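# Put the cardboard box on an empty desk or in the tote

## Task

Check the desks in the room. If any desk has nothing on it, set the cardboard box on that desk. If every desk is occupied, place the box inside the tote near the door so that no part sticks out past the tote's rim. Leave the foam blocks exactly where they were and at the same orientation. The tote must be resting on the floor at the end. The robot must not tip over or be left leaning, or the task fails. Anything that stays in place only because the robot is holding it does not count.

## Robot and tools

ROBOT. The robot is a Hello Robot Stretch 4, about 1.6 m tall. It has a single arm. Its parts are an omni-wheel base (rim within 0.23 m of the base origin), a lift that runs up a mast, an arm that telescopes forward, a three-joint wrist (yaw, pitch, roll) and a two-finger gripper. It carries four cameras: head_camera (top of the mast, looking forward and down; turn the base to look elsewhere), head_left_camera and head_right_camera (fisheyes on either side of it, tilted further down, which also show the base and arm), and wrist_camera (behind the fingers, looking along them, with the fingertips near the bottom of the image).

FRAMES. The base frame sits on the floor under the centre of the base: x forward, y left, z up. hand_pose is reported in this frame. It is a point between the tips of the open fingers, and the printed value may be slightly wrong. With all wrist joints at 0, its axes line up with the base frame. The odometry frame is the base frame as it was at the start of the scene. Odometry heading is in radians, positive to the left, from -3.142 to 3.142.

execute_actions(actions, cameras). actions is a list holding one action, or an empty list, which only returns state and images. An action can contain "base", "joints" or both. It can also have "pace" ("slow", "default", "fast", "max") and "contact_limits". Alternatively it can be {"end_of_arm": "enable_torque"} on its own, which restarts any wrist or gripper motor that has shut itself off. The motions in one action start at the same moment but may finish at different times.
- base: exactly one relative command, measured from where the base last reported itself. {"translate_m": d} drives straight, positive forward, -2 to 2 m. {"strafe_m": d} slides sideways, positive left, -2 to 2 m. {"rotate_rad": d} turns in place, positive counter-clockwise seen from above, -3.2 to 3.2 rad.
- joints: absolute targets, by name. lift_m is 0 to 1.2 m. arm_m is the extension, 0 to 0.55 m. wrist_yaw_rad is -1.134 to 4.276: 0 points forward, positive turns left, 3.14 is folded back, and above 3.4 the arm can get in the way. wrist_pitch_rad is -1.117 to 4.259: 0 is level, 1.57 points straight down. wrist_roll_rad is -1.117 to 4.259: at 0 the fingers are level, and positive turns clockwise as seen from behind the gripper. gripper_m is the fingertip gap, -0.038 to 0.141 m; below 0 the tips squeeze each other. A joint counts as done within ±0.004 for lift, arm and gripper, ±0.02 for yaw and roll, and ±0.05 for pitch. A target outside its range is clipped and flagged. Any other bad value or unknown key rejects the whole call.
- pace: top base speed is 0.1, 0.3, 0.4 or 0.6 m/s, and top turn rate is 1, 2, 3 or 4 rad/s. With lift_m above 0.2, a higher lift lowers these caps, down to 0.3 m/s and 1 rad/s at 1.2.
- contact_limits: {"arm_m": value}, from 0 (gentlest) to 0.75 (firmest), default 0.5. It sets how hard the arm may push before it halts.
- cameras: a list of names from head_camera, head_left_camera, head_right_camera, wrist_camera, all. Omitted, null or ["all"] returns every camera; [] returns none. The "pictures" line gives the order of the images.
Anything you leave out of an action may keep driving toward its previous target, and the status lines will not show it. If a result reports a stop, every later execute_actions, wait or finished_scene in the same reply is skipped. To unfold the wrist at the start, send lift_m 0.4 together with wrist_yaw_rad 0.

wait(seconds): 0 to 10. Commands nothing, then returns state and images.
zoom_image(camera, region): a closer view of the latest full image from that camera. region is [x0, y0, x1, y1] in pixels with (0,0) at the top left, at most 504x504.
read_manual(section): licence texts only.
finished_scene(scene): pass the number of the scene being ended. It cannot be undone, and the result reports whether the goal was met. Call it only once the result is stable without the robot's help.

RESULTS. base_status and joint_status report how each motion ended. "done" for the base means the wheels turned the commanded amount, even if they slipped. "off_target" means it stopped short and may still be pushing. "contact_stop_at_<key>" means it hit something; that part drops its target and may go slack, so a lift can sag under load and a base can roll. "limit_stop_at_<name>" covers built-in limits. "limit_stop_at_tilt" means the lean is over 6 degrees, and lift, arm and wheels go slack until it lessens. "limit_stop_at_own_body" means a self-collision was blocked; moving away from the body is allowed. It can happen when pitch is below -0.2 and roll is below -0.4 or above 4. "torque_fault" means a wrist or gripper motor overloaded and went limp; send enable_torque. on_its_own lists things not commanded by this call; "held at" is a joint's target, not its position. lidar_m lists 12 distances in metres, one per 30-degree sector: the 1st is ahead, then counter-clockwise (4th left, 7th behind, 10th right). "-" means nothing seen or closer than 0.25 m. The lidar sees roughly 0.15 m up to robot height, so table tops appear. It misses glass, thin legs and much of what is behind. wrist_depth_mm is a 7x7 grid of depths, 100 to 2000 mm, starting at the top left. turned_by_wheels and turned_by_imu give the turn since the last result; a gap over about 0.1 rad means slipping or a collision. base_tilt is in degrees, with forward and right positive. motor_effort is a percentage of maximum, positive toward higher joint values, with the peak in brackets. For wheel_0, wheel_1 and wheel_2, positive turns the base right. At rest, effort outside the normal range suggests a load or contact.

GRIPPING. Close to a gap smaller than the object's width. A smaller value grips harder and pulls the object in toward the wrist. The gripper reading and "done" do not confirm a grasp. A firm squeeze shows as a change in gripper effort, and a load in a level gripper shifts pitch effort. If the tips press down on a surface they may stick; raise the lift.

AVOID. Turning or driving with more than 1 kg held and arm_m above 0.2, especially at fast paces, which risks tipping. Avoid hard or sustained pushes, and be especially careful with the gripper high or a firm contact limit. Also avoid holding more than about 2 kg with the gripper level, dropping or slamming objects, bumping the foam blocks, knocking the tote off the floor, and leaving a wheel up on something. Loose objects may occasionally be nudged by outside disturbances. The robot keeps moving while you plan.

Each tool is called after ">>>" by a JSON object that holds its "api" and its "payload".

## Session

>>> {"api": "execute_actions", "payload": {"actions": []}}

Scene clock: 0.00 s.
base_odometry: x=+0.000 y=+0.000 heading=+0.000 (m, m, rad; odometry frame)
turned_by_wheels: +0.000 (rad since the last result)
turned_by_imu: +0.000 (rad since the last result)
base_tilt: forward=+0.0 right=-0.7 (deg)
lidar_m: 1.00 1.22 1.42 1.26 0.76 0.67 0.67 0.86 1.44 0.95 0.94 0.97
base_status: not commanded
joint_positions: lift_m=+0.265 arm_m=-0.002 wrist_yaw_rad=+3.185 wrist_pitch_rad=-0.016 wrist_roll_rad=-0.019 gripper_m=+0.057
joint_status: not commanded
motor_effort: lift_m=+21 arm_m=-1 wrist_yaw_rad=+2 wrist_pitch_rad=-6 wrist_roll_rad=+1 gripper_m=-6 wheel_0=+0 wheel_1=+0 wheel_2=+0 (%)
hand_pose: x=-0.1230 y=+0.0747 z=+0.4474 quat_wxyz=(-0.022, +0.008, -0.009, +1.000) (m; base frame)
wrist_depth_mm: - 136 136 820 741 683 640 / - - 137 820 750 683 647 / - 113 138 809 759 707 647 / - 139 188 842 778 707 661 / 197 1983 946 854 778 707 668 / 206 1499 217 831 750 707 661 / 200 976 946 - 768 699 668
pictures: head_camera, head_left_camera, head_right_camera, wrist_camera
camera_calibration (this result's frames):
wrist_camera: T_world_to_cam=[[-0.03636, 0.999141, -0.0198551, -0.067624], [0.020886, -0.0191042, -0.999599, 0.501279], [-0.99912, -0.0367601, -0.0201735, 0.120471], [0, 0, 0, 1]] pos_world=[0.107437, 0.081571, 0.502166]
Images, in order (width x height): head_camera 420x560, head_left_camera 420x672, head_right_camera 420x672, wrist_camera 616x392.

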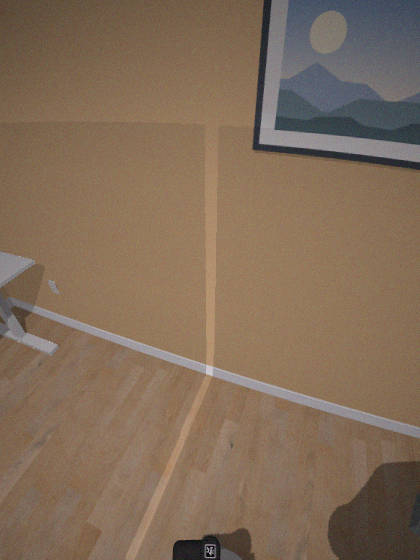

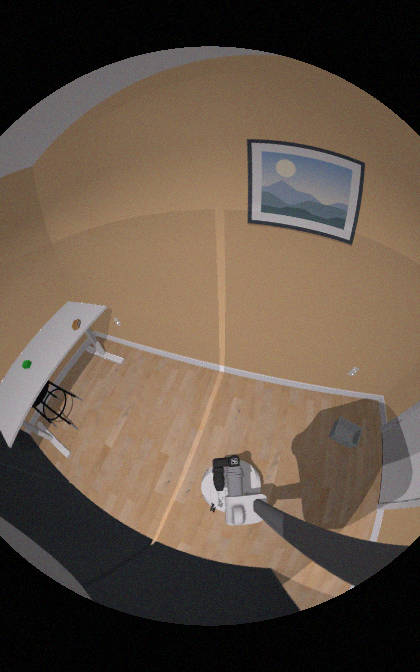

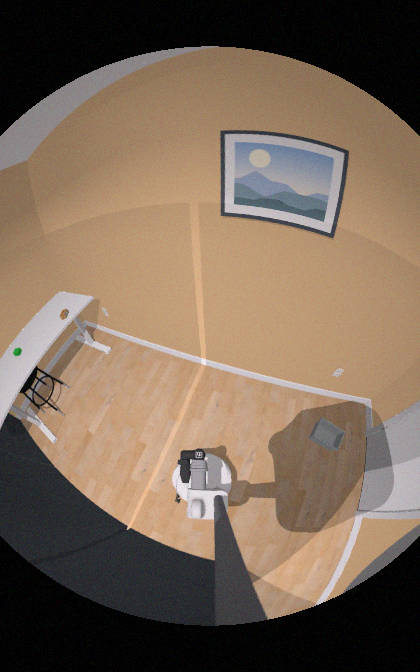

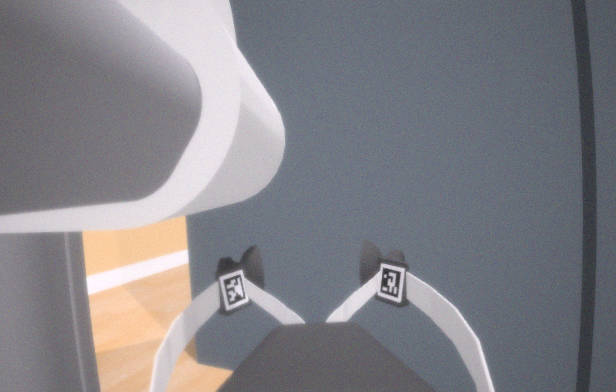

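>>> {"api": "execute_actions", "payload": {"actions": [{"base": {"rotate_rad": 1.23}, "joints": {"lift_m": 0.75}}], "cameras": ["head_camera", "head_left_camera", "head_right_camera"]}}

Scene clock: 12.30 s.
base_odometry: x=+0.000 y=+0.000 heading=+1.229 (m, m, rad; odometry frame)
turned_by_wheels: +1.229 (rad since the last result)
turned_by_imu: +1.245 (rad since the last result)
base_tilt: forward=+0.0 right=-0.7 (deg)
lidar_m: 1.39 1.03 0.71 0.67 0.68 1.56 1.44 0.91 1.02 0.98 1.03 1.43
base_status: done
joint_positions: lift_m=+0.750 arm_m=-0.002 wrist_yaw_rad=+3.185 wrist_pitch_rad=-0.016 wrist_roll_rad=-0.019 gripper_m=+0.057
joint_status: all done
motor_effort: lift_m=+24(28) arm_m=-1(1) wrist_yaw_rad=+2(3) wrist_pitch_rad=-8(7) wrist_roll_rad=+0(0) gripper_m=-4(2) wheel_0=-3(7) wheel_1=-2(8) wheel_2=-4(11) (%)
hand_pose: x=-0.1230 y=+0.0747 z=+0.9325 quat_wxyz=(-0.022, +0.008, -0.009, +1.000) (m; base frame)
wrist_depth_mm: - 136 136 1576 1537 1618 1537 / - - 136 1576 1576 1537 1537 / - 113 138 1576 1618 1576 1576 / - 139 189 1576 1576 1576 1576 / 197 1661 1661 1618 1618 1661 1576 / 205 1708 216 1618 1576 1576 1618 / 199 1661 1661 - 1576 1618 1576
pictures: head_camera, head_left_camera, head_right_camera
Images, in order (width x height): head_camera 420x560, head_left_camera 420x672, head_right_camera 420x672.

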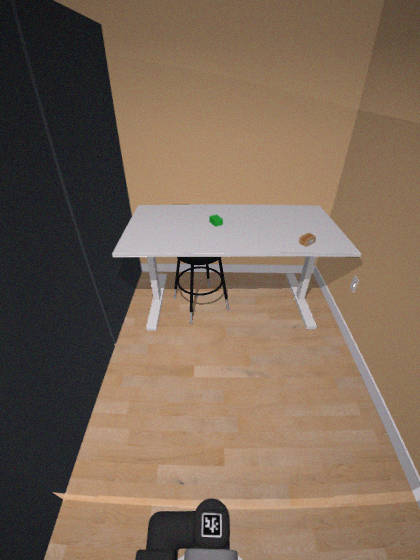

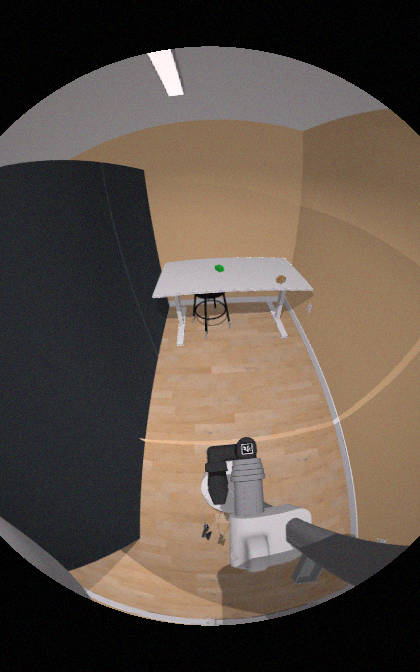

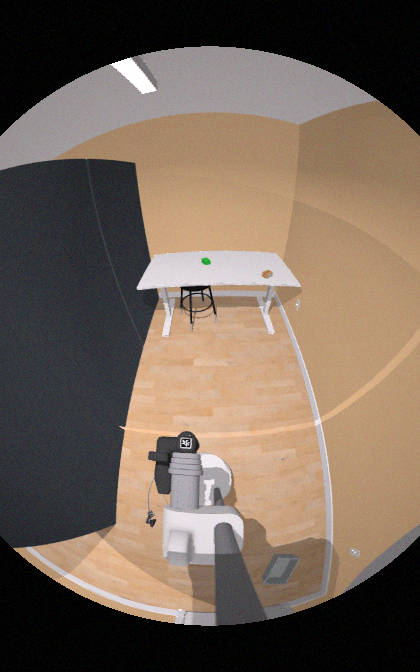

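>>> {"api": "zoom_image", "payload": {"camera": "head_camera", "region": [100, 190, 380, 340]}}

Region (100, 190, 380, 340) of head_camera's 420x560 image, scaled by 1.800, with more detail than that image has; it fills the top 270 rows of this view, and the rest is white.

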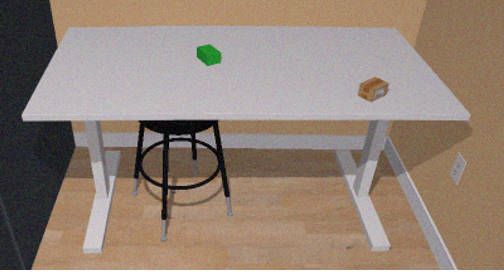

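>>> {"api": "execute_actions", "payload": {"actions": [{"base": {"strafe_m": -0.45}, "joints": {"wrist_yaw_rad": 0.0, "wrist_pitch_rad": 0.6, "wrist_roll_rad": 0.0, "gripper_m": 0.14, "lift_m": 0.88}}], "cameras": []}}

>>> {"api": "execute_actions", "payload": {"actions": [{"base": {"translate_m": 0.85}, "pace": "fast"}]}}

Scene clock: 29.67 s.
base_odometry: x=+0.424 y=-0.151 heading=+1.229 (m, m, rad; odometry frame)
turned_by_wheels: +0.000 (rad since the last result)
turned_by_imu: +0.001 (rad since the last result)
base_tilt: forward=+0.0 right=-0.7 (deg)
lidar_m: 1.40 1.47 1.19 1.13 1.17 1.50 0.80 0.83 0.56 0.51 0.56 0.80
base_status: done
joint_positions: lift_m=+0.880 arm_m=-0.002 wrist_yaw_rad=+0.000 wrist_pitch_rad=+0.602 wrist_roll_rad=+0.000 gripper_m=+0.140
joint_status: all done
motor_effort: lift_m=+24(26) arm_m=-1(1) wrist_yaw_rad=+2(3) wrist_pitch_rad=-5(4) wrist_roll_rad=+1(3) gripper_m=+1(4) wheel_0=+2(11) wheel_1=-1(10) wheel_2=+0(4) (%)
hand_pose: x=+0.4069 y=-0.0873 z=+0.8947 quat_wxyz=(+0.955, +0.000, +0.296, +0.000) (m; base frame)
wrist_depth_mm: 1661 1576 1430 1281 1308 891 634 / 1366 1397 - - 1756 917 654 / 1756 - - - 1863 960 676 / 1708 1863 1756 1756 1618 960 683 / 1464 1464 1430 1430 1397 854 699 / 1255 1229 1182 1205 1160 854 683 / 1118 1078 1098 - 1078 917 691
pictures: none
No camera images: the call's "cameras" was empty. Leave "cameras" out to get every camera's image.

Scene clock: 33.30 s.
base_odometry: x=+0.708 y=+0.650 heading=+1.230 (m, m, rad; odometry frame)
turned_by_wheels: +0.001 (rad since the last result)
turned_by_imu: +0.000 (rad since the last result)
base_tilt: forward=+0.0 right=-0.8 (deg)
lidar_m: 0.57 0.61 0.80 1.14 1.19 1.63 1.61 0.78 0.59 0.51 0.56 0.61
base_status: done
joint_positions: lift_m=+0.880 arm_m=-0.002 wrist_yaw_rad=+0.000 wrist_pitch_rad=+0.602 wrist_roll_rad=+0.000 gripper_m=+0.140
joint_status: not commanded
motor_effort: lift_m=+24(24) arm_m=-1(1) wrist_yaw_rad=+2(1) wrist_pitch_rad=-4(4) wrist_roll_rad=+1(1) gripper_m=+0(1) wheel_0=+3(6) wheel_1=+3(9) wheel_2=+1(10) (%)
hand_pose: x=+0.4069 y=-0.0874 z=+0.8947 quat_wxyz=(+0.955, +0.000, +0.296, +0.000) (m; base frame)
wrist_depth_mm: 1042 1042 1060 1060 1078 878 627 / 1078 1008 960 931 891 842 634 / 750 741 707 699 683 699 647 / 597 580 569 549 549 535 627 / 508 500 500 1308 1098 778 668 / 1229 1160 1182 1182 1138 854 668 / 1098 1078 1118 - 1060 904 676
pictures: head_camera, head_left_camera, head_right_camera, wrist_camera
camera_calibration (this result's frames):
wrist_camera: T_world_to_cam=[[-0.0278554, -0.999244, -0.027122, -0.0491134], [-0.594758, 0.0383749, -0.802988, 1.01381], [0.803422, -0.00623653, -0.595377, 0.436811], [0, 0, 0, 1]] pos_world=[0.250659, -0.0852568, 1.07281]
Images, in order (width x height): head_camera 420x560, head_left_camera 420x672, head_right_camera 420x672, wrist_camera 616x392.

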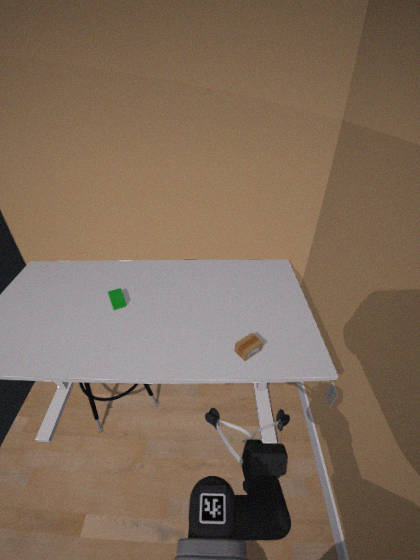

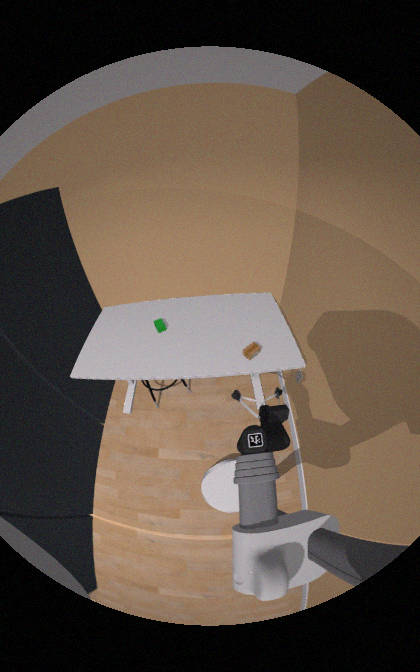

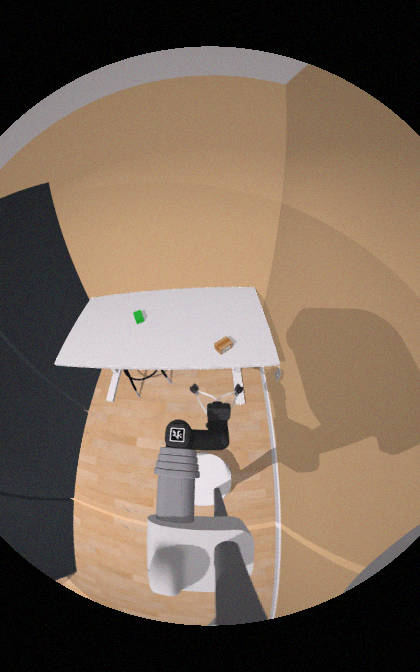

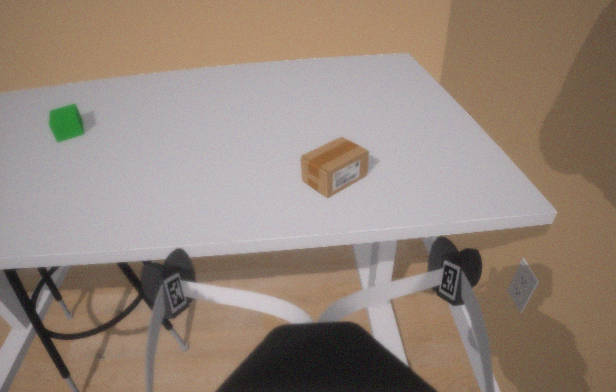

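>>> {"api": "execute_actions", "payload": {"actions": [{"base": {"strafe_m": 0.088}, "joints": {"wrist_yaw_rad": -0.9, "wrist_pitch_rad": 0.7, "lift_m": 0.87, "gripper_m": 0.12}}], "cameras": []}}

>>> {"api": "execute_actions", "payload": {"actions": [{"base": {"translate_m": 0.15}, "joints": {"arm_m": 0.30}}], "cameras": ["head_camera", "head_right_camera", "wrist_camera"]}}

Scene clock: 59.17 s.
base_odometry: x=+0.626 y=+0.680 heading=+1.230 (m, m, rad; odometry frame)
turned_by_wheels: +0.000 (rad since the last result)
turned_by_imu: +0.001 (rad since the last result)
base_tilt: forward=+0.0 right=-0.7 (deg)
lidar_m: 0.58 0.59 0.82 1.05 1.08 1.51 1.65 0.91 0.65 0.62 0.67 0.61
base_status: done
joint_positions: lift_m=+0.870 arm_m=-0.002 wrist_yaw_rad=-0.900 wrist_pitch_rad=+0.702 wrist_roll_rad=+0.000 gripper_m=+0.120
joint_status: all done
motor_effort: lift_m=+17(21) arm_m=-1(1) wrist_yaw_rad=+0(1) wrist_pitch_rad=-3(0) wrist_roll_rad=+2(2) gripper_m=-2(2) wheel_0=+0(10) wheel_1=+1(9) wheel_2=+0(4) (%)
hand_pose: x=+0.2376 y=-0.2269 z=+0.8623 quat_wxyz=(+0.846, +0.149, +0.310, -0.408) (m; base frame)
wrist_depth_mm: 976 976 768 634 539 466 424 / 778 741 798 699 591 508 452 / 535 591 946 798 661 564 496 / 488 991 1229 946 750 621 539 / 1255 1229 1308 1098 866 668 603 / 1138 1160 1078 1098 960 741 661 / 1060 1008 1078 - 991 854 741
pictures: none
No camera images: the call's "cameras" was empty. Leave "cameras" out to get every camera's image.

Scene clock: 61.20 s.
base_odometry: x=+0.676 y=+0.821 heading=+1.230 (m, m, rad; odometry frame)
turned_by_wheels: +0.000 (rad since the last result)
turned_by_imu: +0.000 (rad since the last result)
base_tilt: forward=+0.0 right=-0.7 (deg)
lidar_m: 0.41 0.46 0.59 1.05 1.10 1.52 1.75 0.96 0.65 0.62 0.63 0.44
base_status: done
joint_positions: lift_m=+0.870 arm_m=+0.299 wrist_yaw_rad=-0.900 wrist_pitch_rad=+0.702 wrist_roll_rad=+0.000 gripper_m=+0.120
joint_status: all done
motor_effort: lift_m=+18(18) arm_m=+6(7) wrist_yaw_rad=+1(1) wrist_pitch_rad=-4(3) wrist_roll_rad=+1(2) gripper_m=+0(1) wheel_0=+3(8) wheel_1=+2(7) wheel_2=-2(14) (%)
hand_pose: x=+0.5384 y=-0.2269 z=+0.8623 quat_wxyz=(+0.846, +0.149, +0.310, -0.408) (m; base frame)
wrist_depth_mm: 661 768 750 634 535 462 421 / 683 750 809 707 591 504 449 / 597 585 574 564 621 554 480 / 496 488 477 477 466 559 539 / 415 415 413 407 402 647 591 / 362 364 291 312 342 741 661 / 329 322 320 - 640 854 723
pictures: head_camera, head_right_camera, wrist_camera
camera_calibration (this result's frames):
wrist_camera: T_world_to_cam=[[-0.801629, -0.597331, -0.0242238, 0.319495], [-0.38758, 0.550136, -0.739684, 1.0214], [0.455162, -0.583564, -0.672518, 0.434019], [0, 0, 0, 1]] pos_world=[0.45444, -0.117785, 1.05514]
Images, in order (width x height): head_camera 420x560, head_right_camera 420x672, wrist_camera 616x392.

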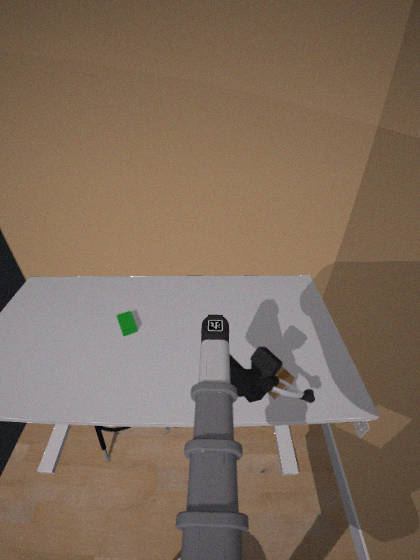

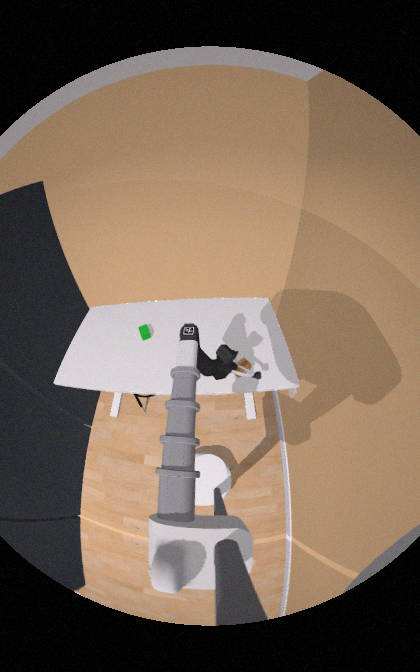

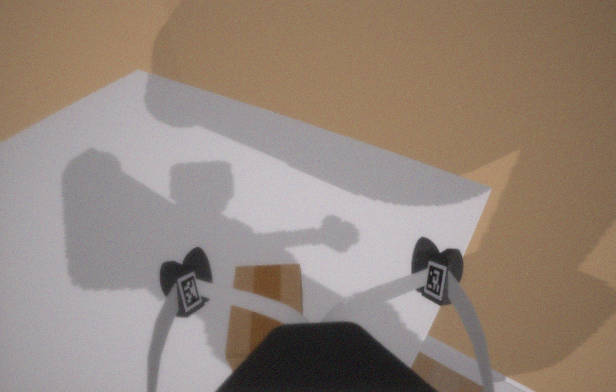

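>>> {"api": "execute_actions", "payload": {"actions": [{"joints": {"arm_m": 0.35}}], "cameras": ["wrist_camera"]}}

Scene clock: 69.83 s.
base_odometry: x=+0.676 y=+0.821 heading=+1.230 (m, m, rad; odometry frame)
turned_by_wheels: +0.000 (rad since the last result)
turned_by_imu: +0.001 (rad since the last result)
base_tilt: forward=+0.0 right=-0.7 (deg)
lidar_m: 0.41 0.45 0.59 1.06 1.10 1.54 1.76 0.92 0.65 0.61 0.63 0.46
base_status: not commanded
joint_positions: lift_m=+0.870 arm_m=+0.349 wrist_yaw_rad=-0.900 wrist_pitch_rad=+0.702 wrist_roll_rad=+0.000 gripper_m=+0.120
joint_status: all done
motor_effort: lift_m=+17(18) arm_m=+6(6) wrist_yaw_rad=+1(1) wrist_pitch_rad=-5(5) wrist_roll_rad=+1(0) gripper_m=-2(0) wheel_0=+3(3) wheel_1=+2(2) wheel_2=-2(2) (%)
hand_pose: x=+0.5883 y=-0.2270 z=+0.8623 quat_wxyz=(+0.846, +0.149, +0.310, -0.408) (m; base frame)
wrist_depth_mm: 621 732 750 627 535 466 418 / 647 715 809 699 585 500 449 / 609 580 574 564 627 554 484 / 496 488 484 480 466 466 530 / 418 421 415 410 404 407 585 / 362 364 345 306 338 355 661 / 329 319 327 - 319 320 723
pictures: wrist_camera
camera_calibration (this result's frames):
wrist_camera: T_world_to_cam=[[-0.801693, -0.597245, -0.0242238, 0.359616], [-0.387521, 0.550178, -0.739684, 1.04075], [0.4551, -0.583612, -0.672518, 0.411291], [0, 0, 0, 1]] pos_world=[0.504434, -0.117783, 1.05514]
Images, in order (width x height): wrist_camera 616x392.

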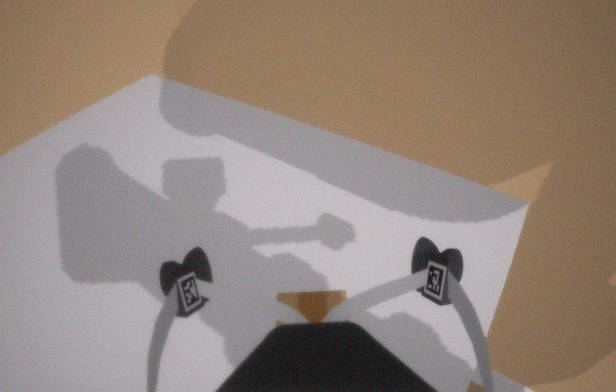

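>>> {"api": "execute_actions", "payload": {"actions": [{"joints": {"lift_m": 0.772}, "pace": "slow"}], "cameras": ["wrist_camera", "head_right_camera"]}}

Scene clock: 83.13 s.
base_odometry: x=+0.676 y=+0.821 heading=+1.230 (m, m, rad; odometry frame)
turned_by_wheels: +0.000 (rad since the last result)
turned_by_imu: +0.001 (rad since the last result)
base_tilt: forward=+0.0 right=-0.8 (deg)
lidar_m: 0.44 0.45 0.62 1.03 1.10 1.53 1.77 0.92 0.65 0.61 0.63 0.46
base_status: not commanded
joint_positions: lift_m=+0.772 arm_m=+0.349 wrist_yaw_rad=-0.900 wrist_pitch_rad=+0.702 wrist_roll_rad=+0.000 gripper_m=+0.120
joint_status: all done
motor_effort: lift_m=+17(15) arm_m=+6(6) wrist_yaw_rad=+2(2) wrist_pitch_rad=-3(4) wrist_roll_rad=+1(2) gripper_m=-1(1) wheel_0=+3(3) wheel_1=+2(2) wheel_2=-2(2) (%)
hand_pose: x=+0.5883 y=-0.2270 z=+0.7643 quat_wxyz=(+0.846, +0.149, +0.310, -0.408) (m; base frame)
wrist_depth_mm: 615 668 715 627 544 459 421 / 539 521 504 488 549 500 449 / 424 410 404 392 387 382 469 / 347 342 334 332 329 325 508 / 296 293 289 224 281 277 580 / 255 254 210 196 236 239 661 / 229 225 229 - 224 223 715
pictures: head_right_camera, wrist_camera
camera_calibration (this result's frames):
wrist_camera: T_world_to_cam=[[-0.801693, -0.597245, -0.0242236, 0.357243], [-0.387521, 0.550177, -0.739684, 0.968276], [0.4551, -0.583612, -0.672518, 0.345398], [0, 0, 0, 1]] pos_world=[0.504436, -0.117783, 0.957158]
Images, in order (width x height): head_right_camera 420x672, wrist_camera 616x392.

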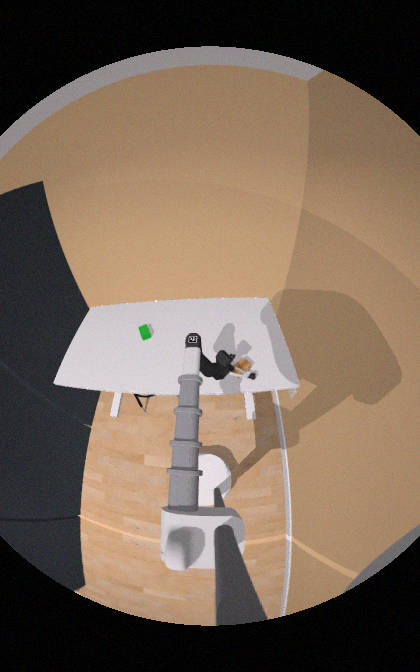

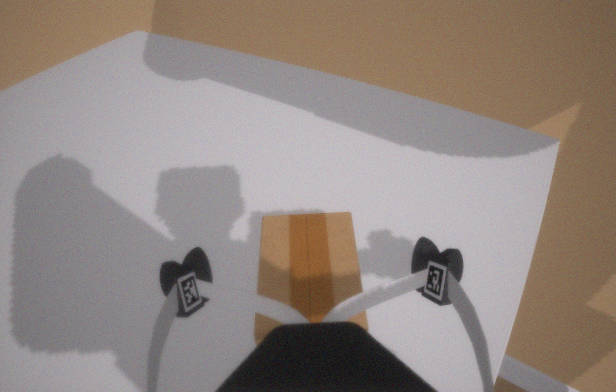

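>>> {"api": "execute_actions", "payload": {"actions": [{"joints": {"lift_m": 0.766}, "pace": "slow"}], "cameras": []}}

>>> {"api": "execute_actions", "payload": {"actions": [{"joints": {"gripper_m": 0.02}, "pace": "slow"}], "cameras": ["wrist_camera"]}}

Scene clock: 88.03 s.
base_odometry: x=+0.676 y=+0.821 heading=+1.230 (m, m, rad; odometry frame)
turned_by_wheels: +0.000 (rad since the last result)
turned_by_imu: +0.001 (rad since the last result)
base_tilt: forward=-0.1 right=-0.8 (deg)
lidar_m: 0.41 0.45 0.60 1.04 1.12 1.49 1.75 0.94 0.64 0.61 0.65 0.45
base_status: not commanded
joint_positions: lift_m=+0.766 arm_m=+0.349 wrist_yaw_rad=-0.900 wrist_pitch_rad=+0.702 wrist_roll_rad=+0.000 gripper_m=+0.120
joint_status: all done
motor_effort: lift_m=+17(20) arm_m=+6(6) wrist_yaw_rad=+2(2) wrist_pitch_rad=-6(4) wrist_roll_rad=+2(2) gripper_m=-2(1) wheel_0=+3(3) wheel_1=+2(2) wheel_2=-3(2) (%)
hand_pose: x=+0.5883 y=-0.2270 z=+0.7583 quat_wxyz=(+0.846, +0.149, +0.309, -0.408) (m; base frame)
wrist_depth_mm: 621 654 715 634 535 455 418 / 525 512 484 480 539 500 452 / 410 402 389 384 377 370 469 / 338 336 329 325 320 317 508 / 285 286 282 216 268 270 569 / 250 246 201 190 231 233 661 / 224 219 224 - 219 215 723
pictures: none
No camera images: the call's "cameras" was empty. Leave "cameras" out to get every camera's image.

Scene clock: 92.00 s.
base_odometry: x=+0.676 y=+0.821 heading=+1.230 (m, m, rad; odometry frame)
turned_by_wheels: +0.000 (rad since the last result)
turned_by_imu: +0.001 (rad since the last result)
base_tilt: forward=-0.1 right=-0.7 (deg)
lidar_m: 0.41 0.44 0.60 1.04 1.08 1.52 1.74 0.91 0.64 0.60 0.65 0.45
base_status: not commanded
joint_positions: lift_m=+0.766 arm_m=+0.349 wrist_yaw_rad=-0.900 wrist_pitch_rad=+0.702 wrist_roll_rad=+0.000 gripper_m=+0.020
joint_status: all done
motor_effort: lift_m=+18(17) arm_m=+6(6) wrist_yaw_rad=+2(2) wrist_pitch_rad=-8(5) wrist_roll_rad=+1(1) gripper_m=-21(19) wheel_0=+3(3) wheel_1=+2(2) wheel_2=-2(2) (%)
hand_pose: x=+0.5883 y=-0.2269 z=+0.7582 quat_wxyz=(+0.846, +0.149, +0.310, -0.408) (m; base frame)
wrist_depth_mm: 621 654 715 627 535 459 421 / 525 504 488 477 539 500 445 / 407 399 392 384 377 373 469 / 336 330 327 322 317 314 508 / 286 285 282 206 266 270 580 / 249 247 191 181 189 231 654 / 224 220 224 - 218 216 732
pictures: wrist_camera
camera_calibration (this result's frames):
wrist_camera: T_world_to_cam=[[-0.801703, -0.597232, -0.0242027, 0.357084], [-0.387838, 0.550577, -0.73922, 0.963567], [0.454811, -0.583249, -0.673029, 0.341997], [0, 0, 0, 1]] pos_world=[0.504439, -0.117787, 0.951104]
Images, in order (width x height): wrist_camera 616x392.

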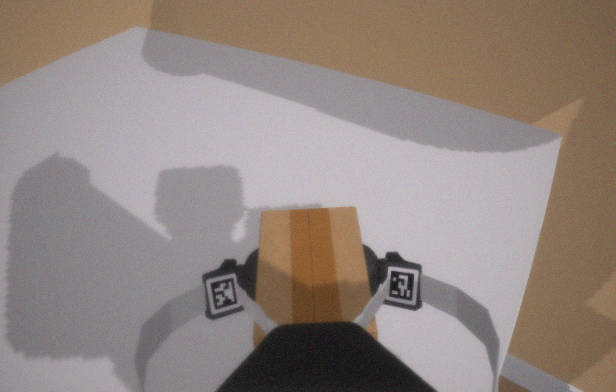

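>>> {"api": "execute_actions", "payload": {"actions": [{"joints": {"lift_m": 0.88}}], "cameras": []}}

>>> {"api": "execute_actions", "payload": {"actions": [{"joints": {"arm_m": 0.0, "wrist_yaw_rad": 0.0}}], "cameras": ["head_camera", "wrist_camera"]}}

Scene clock: 96.50 s.
base_odometry: x=+0.676 y=+0.821 heading=+1.230 (m, m, rad; odometry frame)
turned_by_wheels: +0.000 (rad since the last result)
turned_by_imu: +0.001 (rad since the last result)
base_tilt: forward=+0.0 right=-0.8 (deg)
lidar_m: 0.43 0.46 0.61 1.05 1.12 1.49 1.76 0.89 0.64 0.61 0.63 0.48
base_status: not commanded
joint_positions: lift_m=+0.880 arm_m=+0.349 wrist_yaw_rad=-0.900 wrist_pitch_rad=+0.702 wrist_roll_rad=+0.000 gripper_m=+0.020
joint_status: all done
motor_effort: lift_m=+25(29) arm_m=+6(6) wrist_yaw_rad=+2(2) wrist_pitch_rad=-6(5) wrist_roll_rad=+2(0) gripper_m=-22(22) wheel_0=+3(3) wheel_1=+2(2) wheel_2=-2(2) (%)
hand_pose: x=+0.5882 y=-0.2268 z=+0.8715 quat_wxyz=(+0.846, +0.149, +0.310, -0.408) (m; base frame)
wrist_depth_mm: 609 732 750 634 539 466 418 / 640 715 809 699 585 504 449 / 615 609 585 569 627 554 492 / 508 500 496 484 484 469 530 / 433 427 427 206 397 415 591 / 375 373 191 181 190 368 654 / 338 327 334 - 329 336 732
pictures: none
No camera images: the call's "cameras" was empty. Leave "cameras" out to get every camera's image.

Scene clock: 98.67 s.
base_odometry: x=+0.676 y=+0.821 heading=+1.230 (m, m, rad; odometry frame)
turned_by_wheels: +0.000 (rad since the last result)
turned_by_imu: +0.000 (rad since the last result)
base_tilt: forward=+0.0 right=-0.7 (deg)
lidar_m: 0.43 0.45 0.61 1.04 1.09 1.52 1.76 0.94 0.63 0.60 0.65 0.45
base_status: not commanded
joint_positions: lift_m=+0.880 arm_m=+0.001 wrist_yaw_rad=+0.000 wrist_pitch_rad=+0.703 wrist_roll_rad=+0.000 gripper_m=+0.020
joint_status: all done
motor_effort: lift_m=+25(25) arm_m=-6(7) wrist_yaw_rad=+2(10) wrist_pitch_rad=-8(10) wrist_roll_rad=+2(1) gripper_m=-18(20) wheel_0=+3(3) wheel_1=+2(2) wheel_2=-3(2) (%)
hand_pose: x=+0.3921 y=-0.0874 z=+0.8714 quat_wxyz=(+0.939, +0.000, +0.344, +0.000) (m; base frame)
wrist_depth_mm: 904 891 917 917 891 931 723 / 798 759 723 723 699 699 732 / 609 609 591 574 569 559 554 / 508 500 492 488 480 473 466 / 436 430 424 207 399 407 399 / 387 384 191 181 190 917 798 / 1025 1025 1025 - 1025 976 788
pictures: head_camera, wrist_camera
camera_calibration (this result's frames):
wrist_camera: T_world_to_cam=[[-0.0307678, -0.999232, -0.0242453, -0.0515743], [-0.672849, 0.0386434, -0.73877, 0.961028], [0.73914, -0.00641685, -0.673522, 0.528114], [0, 0, 0, 1]] pos_world=[0.254689, -0.0852833, 1.06442]
Images, in order (width x height): head_camera 420x560, wrist_camera 616x392.

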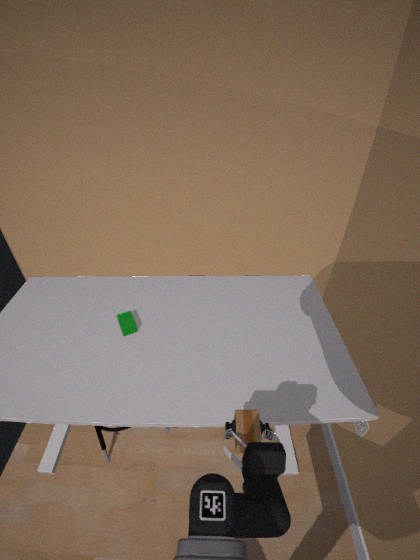

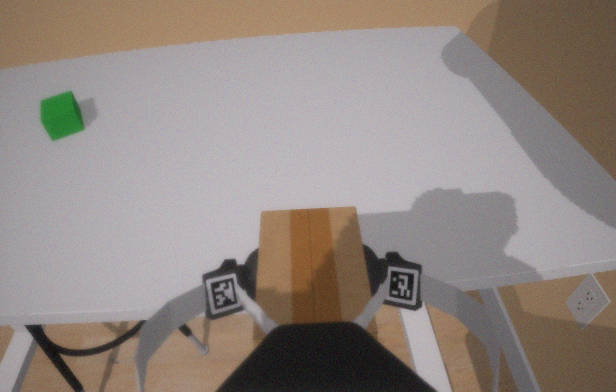

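>>> {"api": "execute_actions", "payload": {"actions": [{"base": {"strafe_m": 0.65}, "joints": {"wrist_pitch_rad": 1.3}}], "cameras": []}}

>>> {"api": "execute_actions", "payload": {"actions": [{"base": {"translate_m": -1.9}, "pace": "fast"}], "cameras": ["head_left_camera", "head_right_camera"]}}

Scene clock: 111.93 s.
base_odometry: x=+0.063 y=+1.038 heading=+1.230 (m, m, rad; odometry frame)
turned_by_wheels: +0.000 (rad since the last result)
turned_by_imu: +0.003 (rad since the last result)
base_tilt: forward=+0.0 right=-0.8 (deg)
lidar_m: 0.41 0.42 0.43 0.38 0.42 0.59 2.49 1.84 1.35 1.25 0.63 0.43
base_status: done
joint_positions: lift_m=+0.880 arm_m=+0.001 wrist_yaw_rad=+0.000 wrist_pitch_rad=+1.301 wrist_roll_rad=+0.000 gripper_m=+0.020
joint_status: all done
motor_effort: lift_m=+24(25) arm_m=-6(6) wrist_yaw_rad=+3(3) wrist_pitch_rad=-2(5) wrist_roll_rad=+1(1) gripper_m=-22(22) wheel_0=-3(13) wheel_1=+2(10) wheel_2=+0(1) (%)
hand_pose: x=+0.2488 y=-0.0874 z=+0.7799 quat_wxyz=(+0.796, +0.000, +0.606, +0.000) (m; base frame)
wrist_depth_mm: 334 332 329 327 330 330 327 / 329 336 1042 831 1060 1078 1098 / 741 1042 1042 1042 1078 1078 1060 / 723 1008 1042 1025 1025 1025 1025 / 759 991 991 206 991 991 976 / 691 960 191 181 190 960 960 / 676 904 741 - 946 931 904
pictures: none
No camera images: the call's "cameras" was empty. Leave "cameras" out to get every camera's image.

Scene clock: 118.20 s.
base_odometry: x=-0.572 y=-0.752 heading=+1.230 (m, m, rad; odometry frame)
turned_by_wheels: +0.000 (rad since the last result)
turned_by_imu: +0.004 (rad since the last result)
base_tilt: forward=+0.0 right=-0.8 (deg)
lidar_m: 1.66 0.58 0.51 2.49 0.87 0.61 0.58 0.59 0.83 0.71 1.35 1.82
base_status: done
joint_positions: lift_m=+0.880 arm_m=+0.001 wrist_yaw_rad=+0.000 wrist_pitch_rad=+1.301 wrist_roll_rad=+0.000 gripper_m=+0.020
joint_status: not commanded
motor_effort: lift_m=+24(24) arm_m=-6(6) wrist_yaw_rad=+3(2) wrist_pitch_rad=-1(2) wrist_roll_rad=+1(1) gripper_m=-19(21) wheel_0=-3(8) wheel_1=-1(6) wheel_2=-1(13) (%)
hand_pose: x=+0.2488 y=-0.0874 z=+0.7799 quat_wxyz=(+0.796, +0.000, +0.606, +0.000) (m; base frame)
wrist_depth_mm: 715 1042 1160 1118 1118 1098 1138 / 715 1060 1098 1078 1098 1098 1118 / 699 1042 1060 1060 1060 1042 1042 / 699 1008 1025 1025 1025 1025 1025 / 976 991 1008 206 976 1008 991 / 976 976 190 181 190 946 931 / 960 931 741 - 946 931 917
pictures: head_left_camera, head_right_camera
Images, in order (width x height): head_left_camera 420x672, head_right_camera 420x672.

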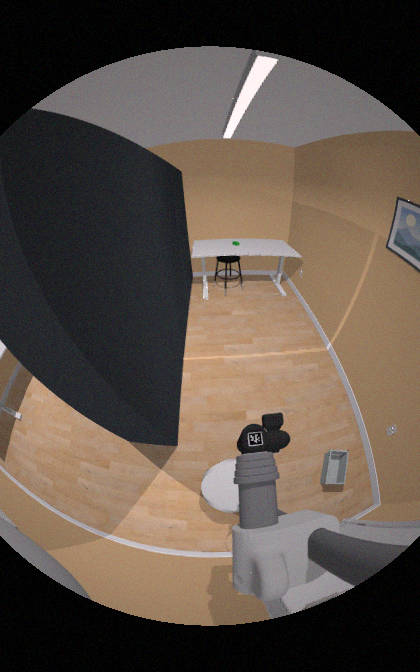

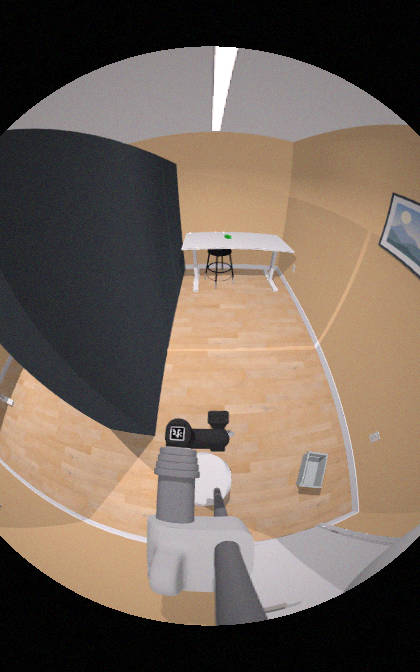

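>>> {"api": "execute_actions", "payload": {"actions": [{"base": {"rotate_rad": 1.555}}], "cameras": ["head_camera"]}}

>>> {"api": "execute_actions", "payload": {"actions": [{"base": {"translate_m": 1.1}, "pace": "fast"}], "cameras": ["head_camera", "head_left_camera", "head_right_camera"]}}

Scene clock: 129.77 s.
base_odometry: x=-0.572 y=-0.752 heading=+2.784 (m, m, rad; odometry frame)
turned_by_wheels: +1.554 (rad since the last result)
turned_by_imu: +1.574 (rad since the last result)
base_tilt: forward=+0.0 right=-0.8 (deg)
lidar_m: 2.65 0.90 0.64 0.57 0.58 0.83 0.76 1.35 1.83 1.79 0.60 0.53
base_status: done
joint_positions: lift_m=+0.880 arm_m=+0.001 wrist_yaw_rad=+0.000 wrist_pitch_rad=+1.301 wrist_roll_rad=+0.000 gripper_m=+0.020
joint_status: not commanded
motor_effort: lift_m=+24(24) arm_m=-6(6) wrist_yaw_rad=+2(1) wrist_pitch_rad=-1(1) wrist_roll_rad=+1(1) gripper_m=-20(23) wheel_0=-3(8) wheel_1=-2(8) wheel_2=-4(17) (%)
hand_pose: x=+0.2489 y=-0.0874 z=+0.7799 quat_wxyz=(+0.796, +0.000, +0.606, +0.000) (m; base frame)
wrist_depth_mm: 1025 1160 1118 1138 842 445 327 / 1025 1098 1118 1118 878 459 375 / 991 1078 1060 1060 917 554 569 / 991 1042 1042 1008 991 1025 1008 / 976 991 991 206 991 976 976 / 931 960 191 181 190 960 946 / 904 931 741 - 917 946 931
pictures: head_camera
Images, in order (width x height): head_camera 420x560.

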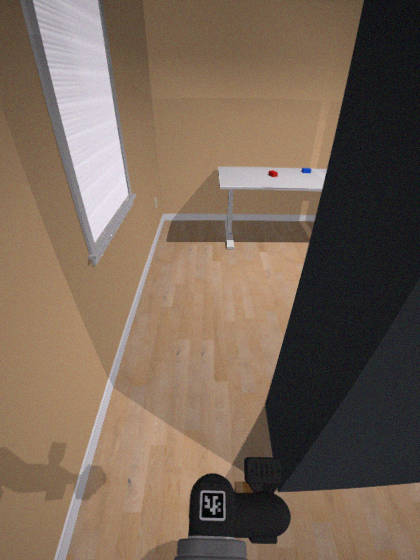

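Scene clock: 134.03 s.
base_odometry: x=-1.603 y=-0.368 heading=+2.784 (m, m, rad; odometry frame)
turned_by_wheels: +0.000 (rad since the last result)
turned_by_imu: -0.001 (rad since the last result)
base_tilt: forward=+0.0 right=-0.8 (deg)
lidar_m: 1.53 0.89 0.62 0.60 0.66 0.87 1.91 0.43 0.35 0.76 2.38 1.62
base_status: done
joint_positions: lift_m=+0.880 arm_m=+0.001 wrist_yaw_rad=+0.000 wrist_pitch_rad=+1.301 wrist_roll_rad=+0.000 gripper_m=+0.020
joint_status: not commanded
motor_effort: lift_m=+24(25) arm_m=-6(6) wrist_yaw_rad=+2(2) wrist_pitch_rad=-3(3) wrist_roll_rad=+1(0) gripper_m=-20(20) wheel_0=+3(7) wheel_1=+2(8) wheel_2=-1(15) (%)
hand_pose: x=+0.2489 y=-0.0874 z=+0.7799 quat_wxyz=(+0.796, +0.000, +0.606, +0.000) (m; base frame)
wrist_depth_mm: 1060 1138 1138 1098 1098 1118 1098 / 1042 1118 1098 1098 1118 1098 1118 / 1025 1078 1042 1060 1042 1060 1078 / 1042 1025 1025 1025 991 1025 1025 / 1008 1008 1025 207 976 1008 1008 / 976 976 191 181 190 946 931 / 931 931 741 - 931 917 917
pictures: head_camera, head_left_camera, head_right_camera
Images, in order (width x height): head_camera 420x560, head_left_camera 420x672, head_right_camera 420x672.

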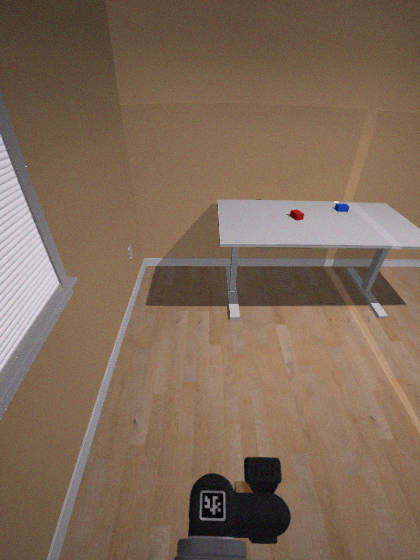

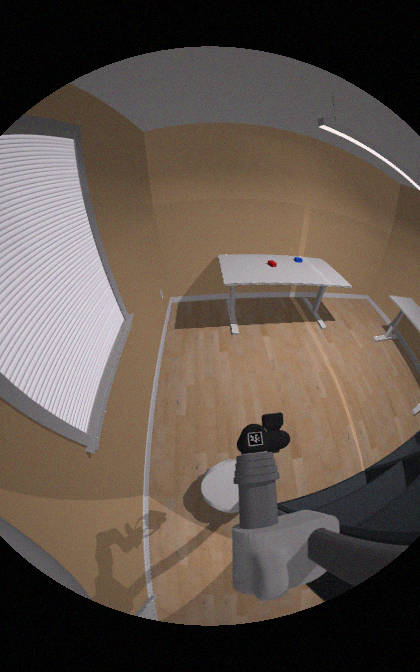

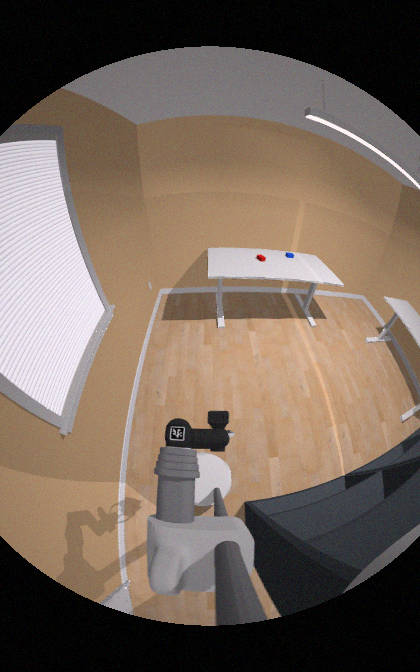

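>>> {"api": "execute_actions", "payload": {"actions": [{"base": {"rotate_rad": -0.9}}], "cameras": ["head_camera", "head_right_camera"]}}

Scene clock: 139.73 s.
base_odometry: x=-1.603 y=-0.368 heading=+1.885 (m, m, rad; odometry frame)
turned_by_wheels: -0.899 (rad since the last result)
turned_by_imu: -0.909 (rad since the last result)
base_tilt: forward=+0.0 right=-0.7 (deg)
lidar_m: 1.96 1.56 1.52 0.77 0.63 0.61 0.68 1.07 1.86 0.40 0.37 1.57
base_status: done
joint_positions: lift_m=+0.880 arm_m=+0.001 wrist_yaw_rad=+0.000 wrist_pitch_rad=+1.301 wrist_roll_rad=+0.000 gripper_m=+0.020
joint_status: not commanded
motor_effort: lift_m=+25(24) arm_m=-6(6) wrist_yaw_rad=+2(3) wrist_pitch_rad=-4(2) wrist_roll_rad=+1(1) gripper_m=-20(24) wheel_0=+4(9) wheel_1=+2(9) wheel_2=+4(2) (%)
hand_pose: x=+0.2489 y=-0.0874 z=+0.7799 quat_wxyz=(+0.796, +0.000, +0.606, +0.000) (m; base frame)
wrist_depth_mm: 1160 1138 1138 1138 1118 1160 1138 / 1098 1098 1118 1098 1098 1078 1008 / 1078 1078 1078 1060 1042 1042 991 / 1060 1060 1008 991 1042 1008 960 / 991 991 991 207 991 917 917 / 976 991 191 181 190 809 459 / 931 931 741 - 917 917 418
pictures: head_camera, head_right_camera
Images, in order (width x height): head_camera 420x560, head_right_camera 420x672.

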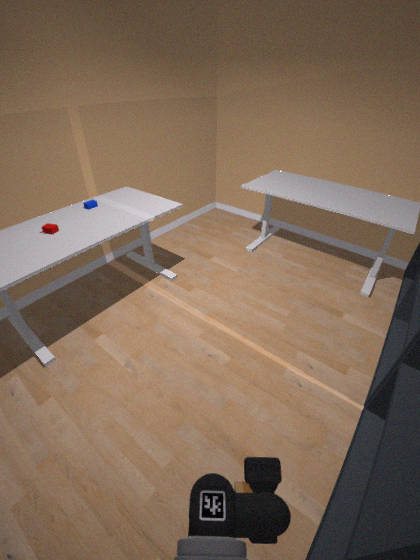

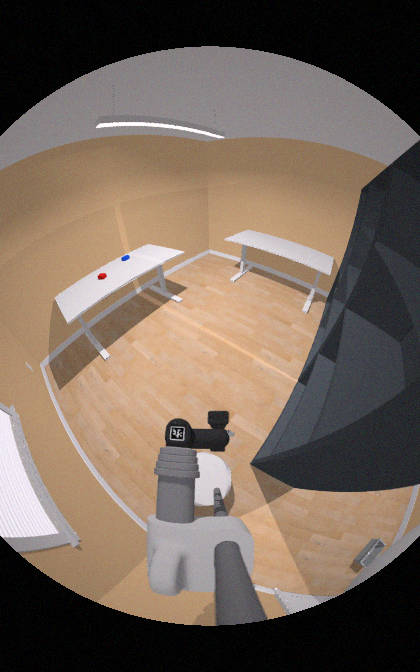

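>>> {"api": "zoom_image", "payload": {"camera": "head_camera", "region": [230, 150, 420, 300]}}

Region (230, 150, 420, 300) of head_camera's 420x560 image, scaled by 2.653, with more detail than that image has; it fills the top 398 rows of this view, and the rest is white.

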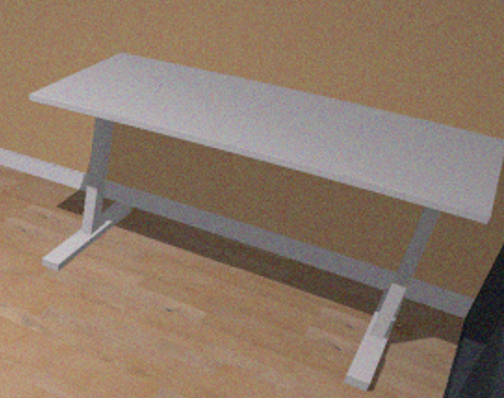

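>>> {"api": "execute_actions", "payload": {"actions": [{"base": {"translate_m": 1.05}, "pace": "fast"}], "cameras": []}}

>>> {"api": "execute_actions", "payload": {"actions": [{"base": {"rotate_rad": -0.635}}], "cameras": ["head_camera"]}}

Scene clock: 158.43 s.
base_odometry: x=-1.927 y=+0.631 heading=+1.885 (m, m, rad; odometry frame)
turned_by_wheels: +0.000 (rad since the last result)
turned_by_imu: +0.000 (rad since the last result)
base_tilt: forward=+0.0 right=-0.8 (deg)
lidar_m: 1.20 0.90 0.90 0.97 1.47 1.41 1.61 0.85 0.82 0.91 1.37 1.44
base_status: done
joint_positions: lift_m=+0.880 arm_m=+0.001 wrist_yaw_rad=+0.000 wrist_pitch_rad=+1.301 wrist_roll_rad=+0.000 gripper_m=+0.020
joint_status: not commanded
motor_effort: lift_m=+25(24) arm_m=-6(6) wrist_yaw_rad=+3(2) wrist_pitch_rad=-3(2) wrist_roll_rad=+1(1) gripper_m=-19(20) wheel_0=+2(11) wheel_1=+2(8) wheel_2=-2(14) (%)
hand_pose: x=+0.2489 y=-0.0874 z=+0.7799 quat_wxyz=(+0.796, +0.000, +0.606, +0.000) (m; base frame)
wrist_depth_mm: 1160 1138 1138 1118 1138 1138 1118 / 1098 1098 1098 1098 1078 1098 1098 / 1060 1060 1042 1042 1060 1060 1060 / 1042 1042 1060 1025 1025 1025 1008 / 976 991 991 206 976 976 991 / 976 976 191 181 190 960 960 / 946 946 750 - 946 931 917
pictures: none
No camera images: the call's "cameras" was empty. Leave "cameras" out to get every camera's image.

Scene clock: 159.87 s.
base_odometry: x=-1.927 y=+0.631 heading=+1.251 (m, m, rad; odometry frame)
turned_by_wheels: -0.634 (rad since the last result)
turned_by_imu: -0.641 (rad since the last result)
base_tilt: forward=+0.0 right=-0.8 (deg)
lidar_m: 1.44 1.50 0.92 0.88 0.94 1.49 1.43 1.50 0.85 0.82 0.86 1.21
base_status: done
joint_positions: lift_m=+0.880 arm_m=+0.001 wrist_yaw_rad=+0.000 wrist_pitch_rad=+1.301 wrist_roll_rad=+0.000 gripper_m=+0.020
joint_status: not commanded
motor_effort: lift_m=+25(24) arm_m=-6(6) wrist_yaw_rad=+2(2) wrist_pitch_rad=-3(2) wrist_roll_rad=+2(1) gripper_m=-19(22) wheel_0=+4(9) wheel_1=+3(10) wheel_2=+4(10) (%)
hand_pose: x=+0.2489 y=-0.0874 z=+0.7799 quat_wxyz=(+0.796, +0.000, +0.606, +0.000) (m; base frame)
wrist_depth_mm: 1138 1138 1118 1138 1138 1138 1060 / 1118 1118 1118 1098 1098 1098 1042 / 1098 1060 1078 1078 1060 1078 1042 / 1025 1025 1060 1008 1008 1008 1025 / 976 1008 1025 206 976 991 991 / 976 976 191 181 190 960 960 / 946 931 741 - 931 917 917
pictures: head_camera
Images, in order (width x height): head_camera 420x560.

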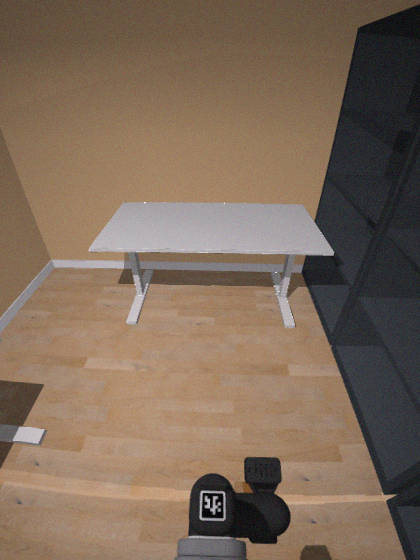

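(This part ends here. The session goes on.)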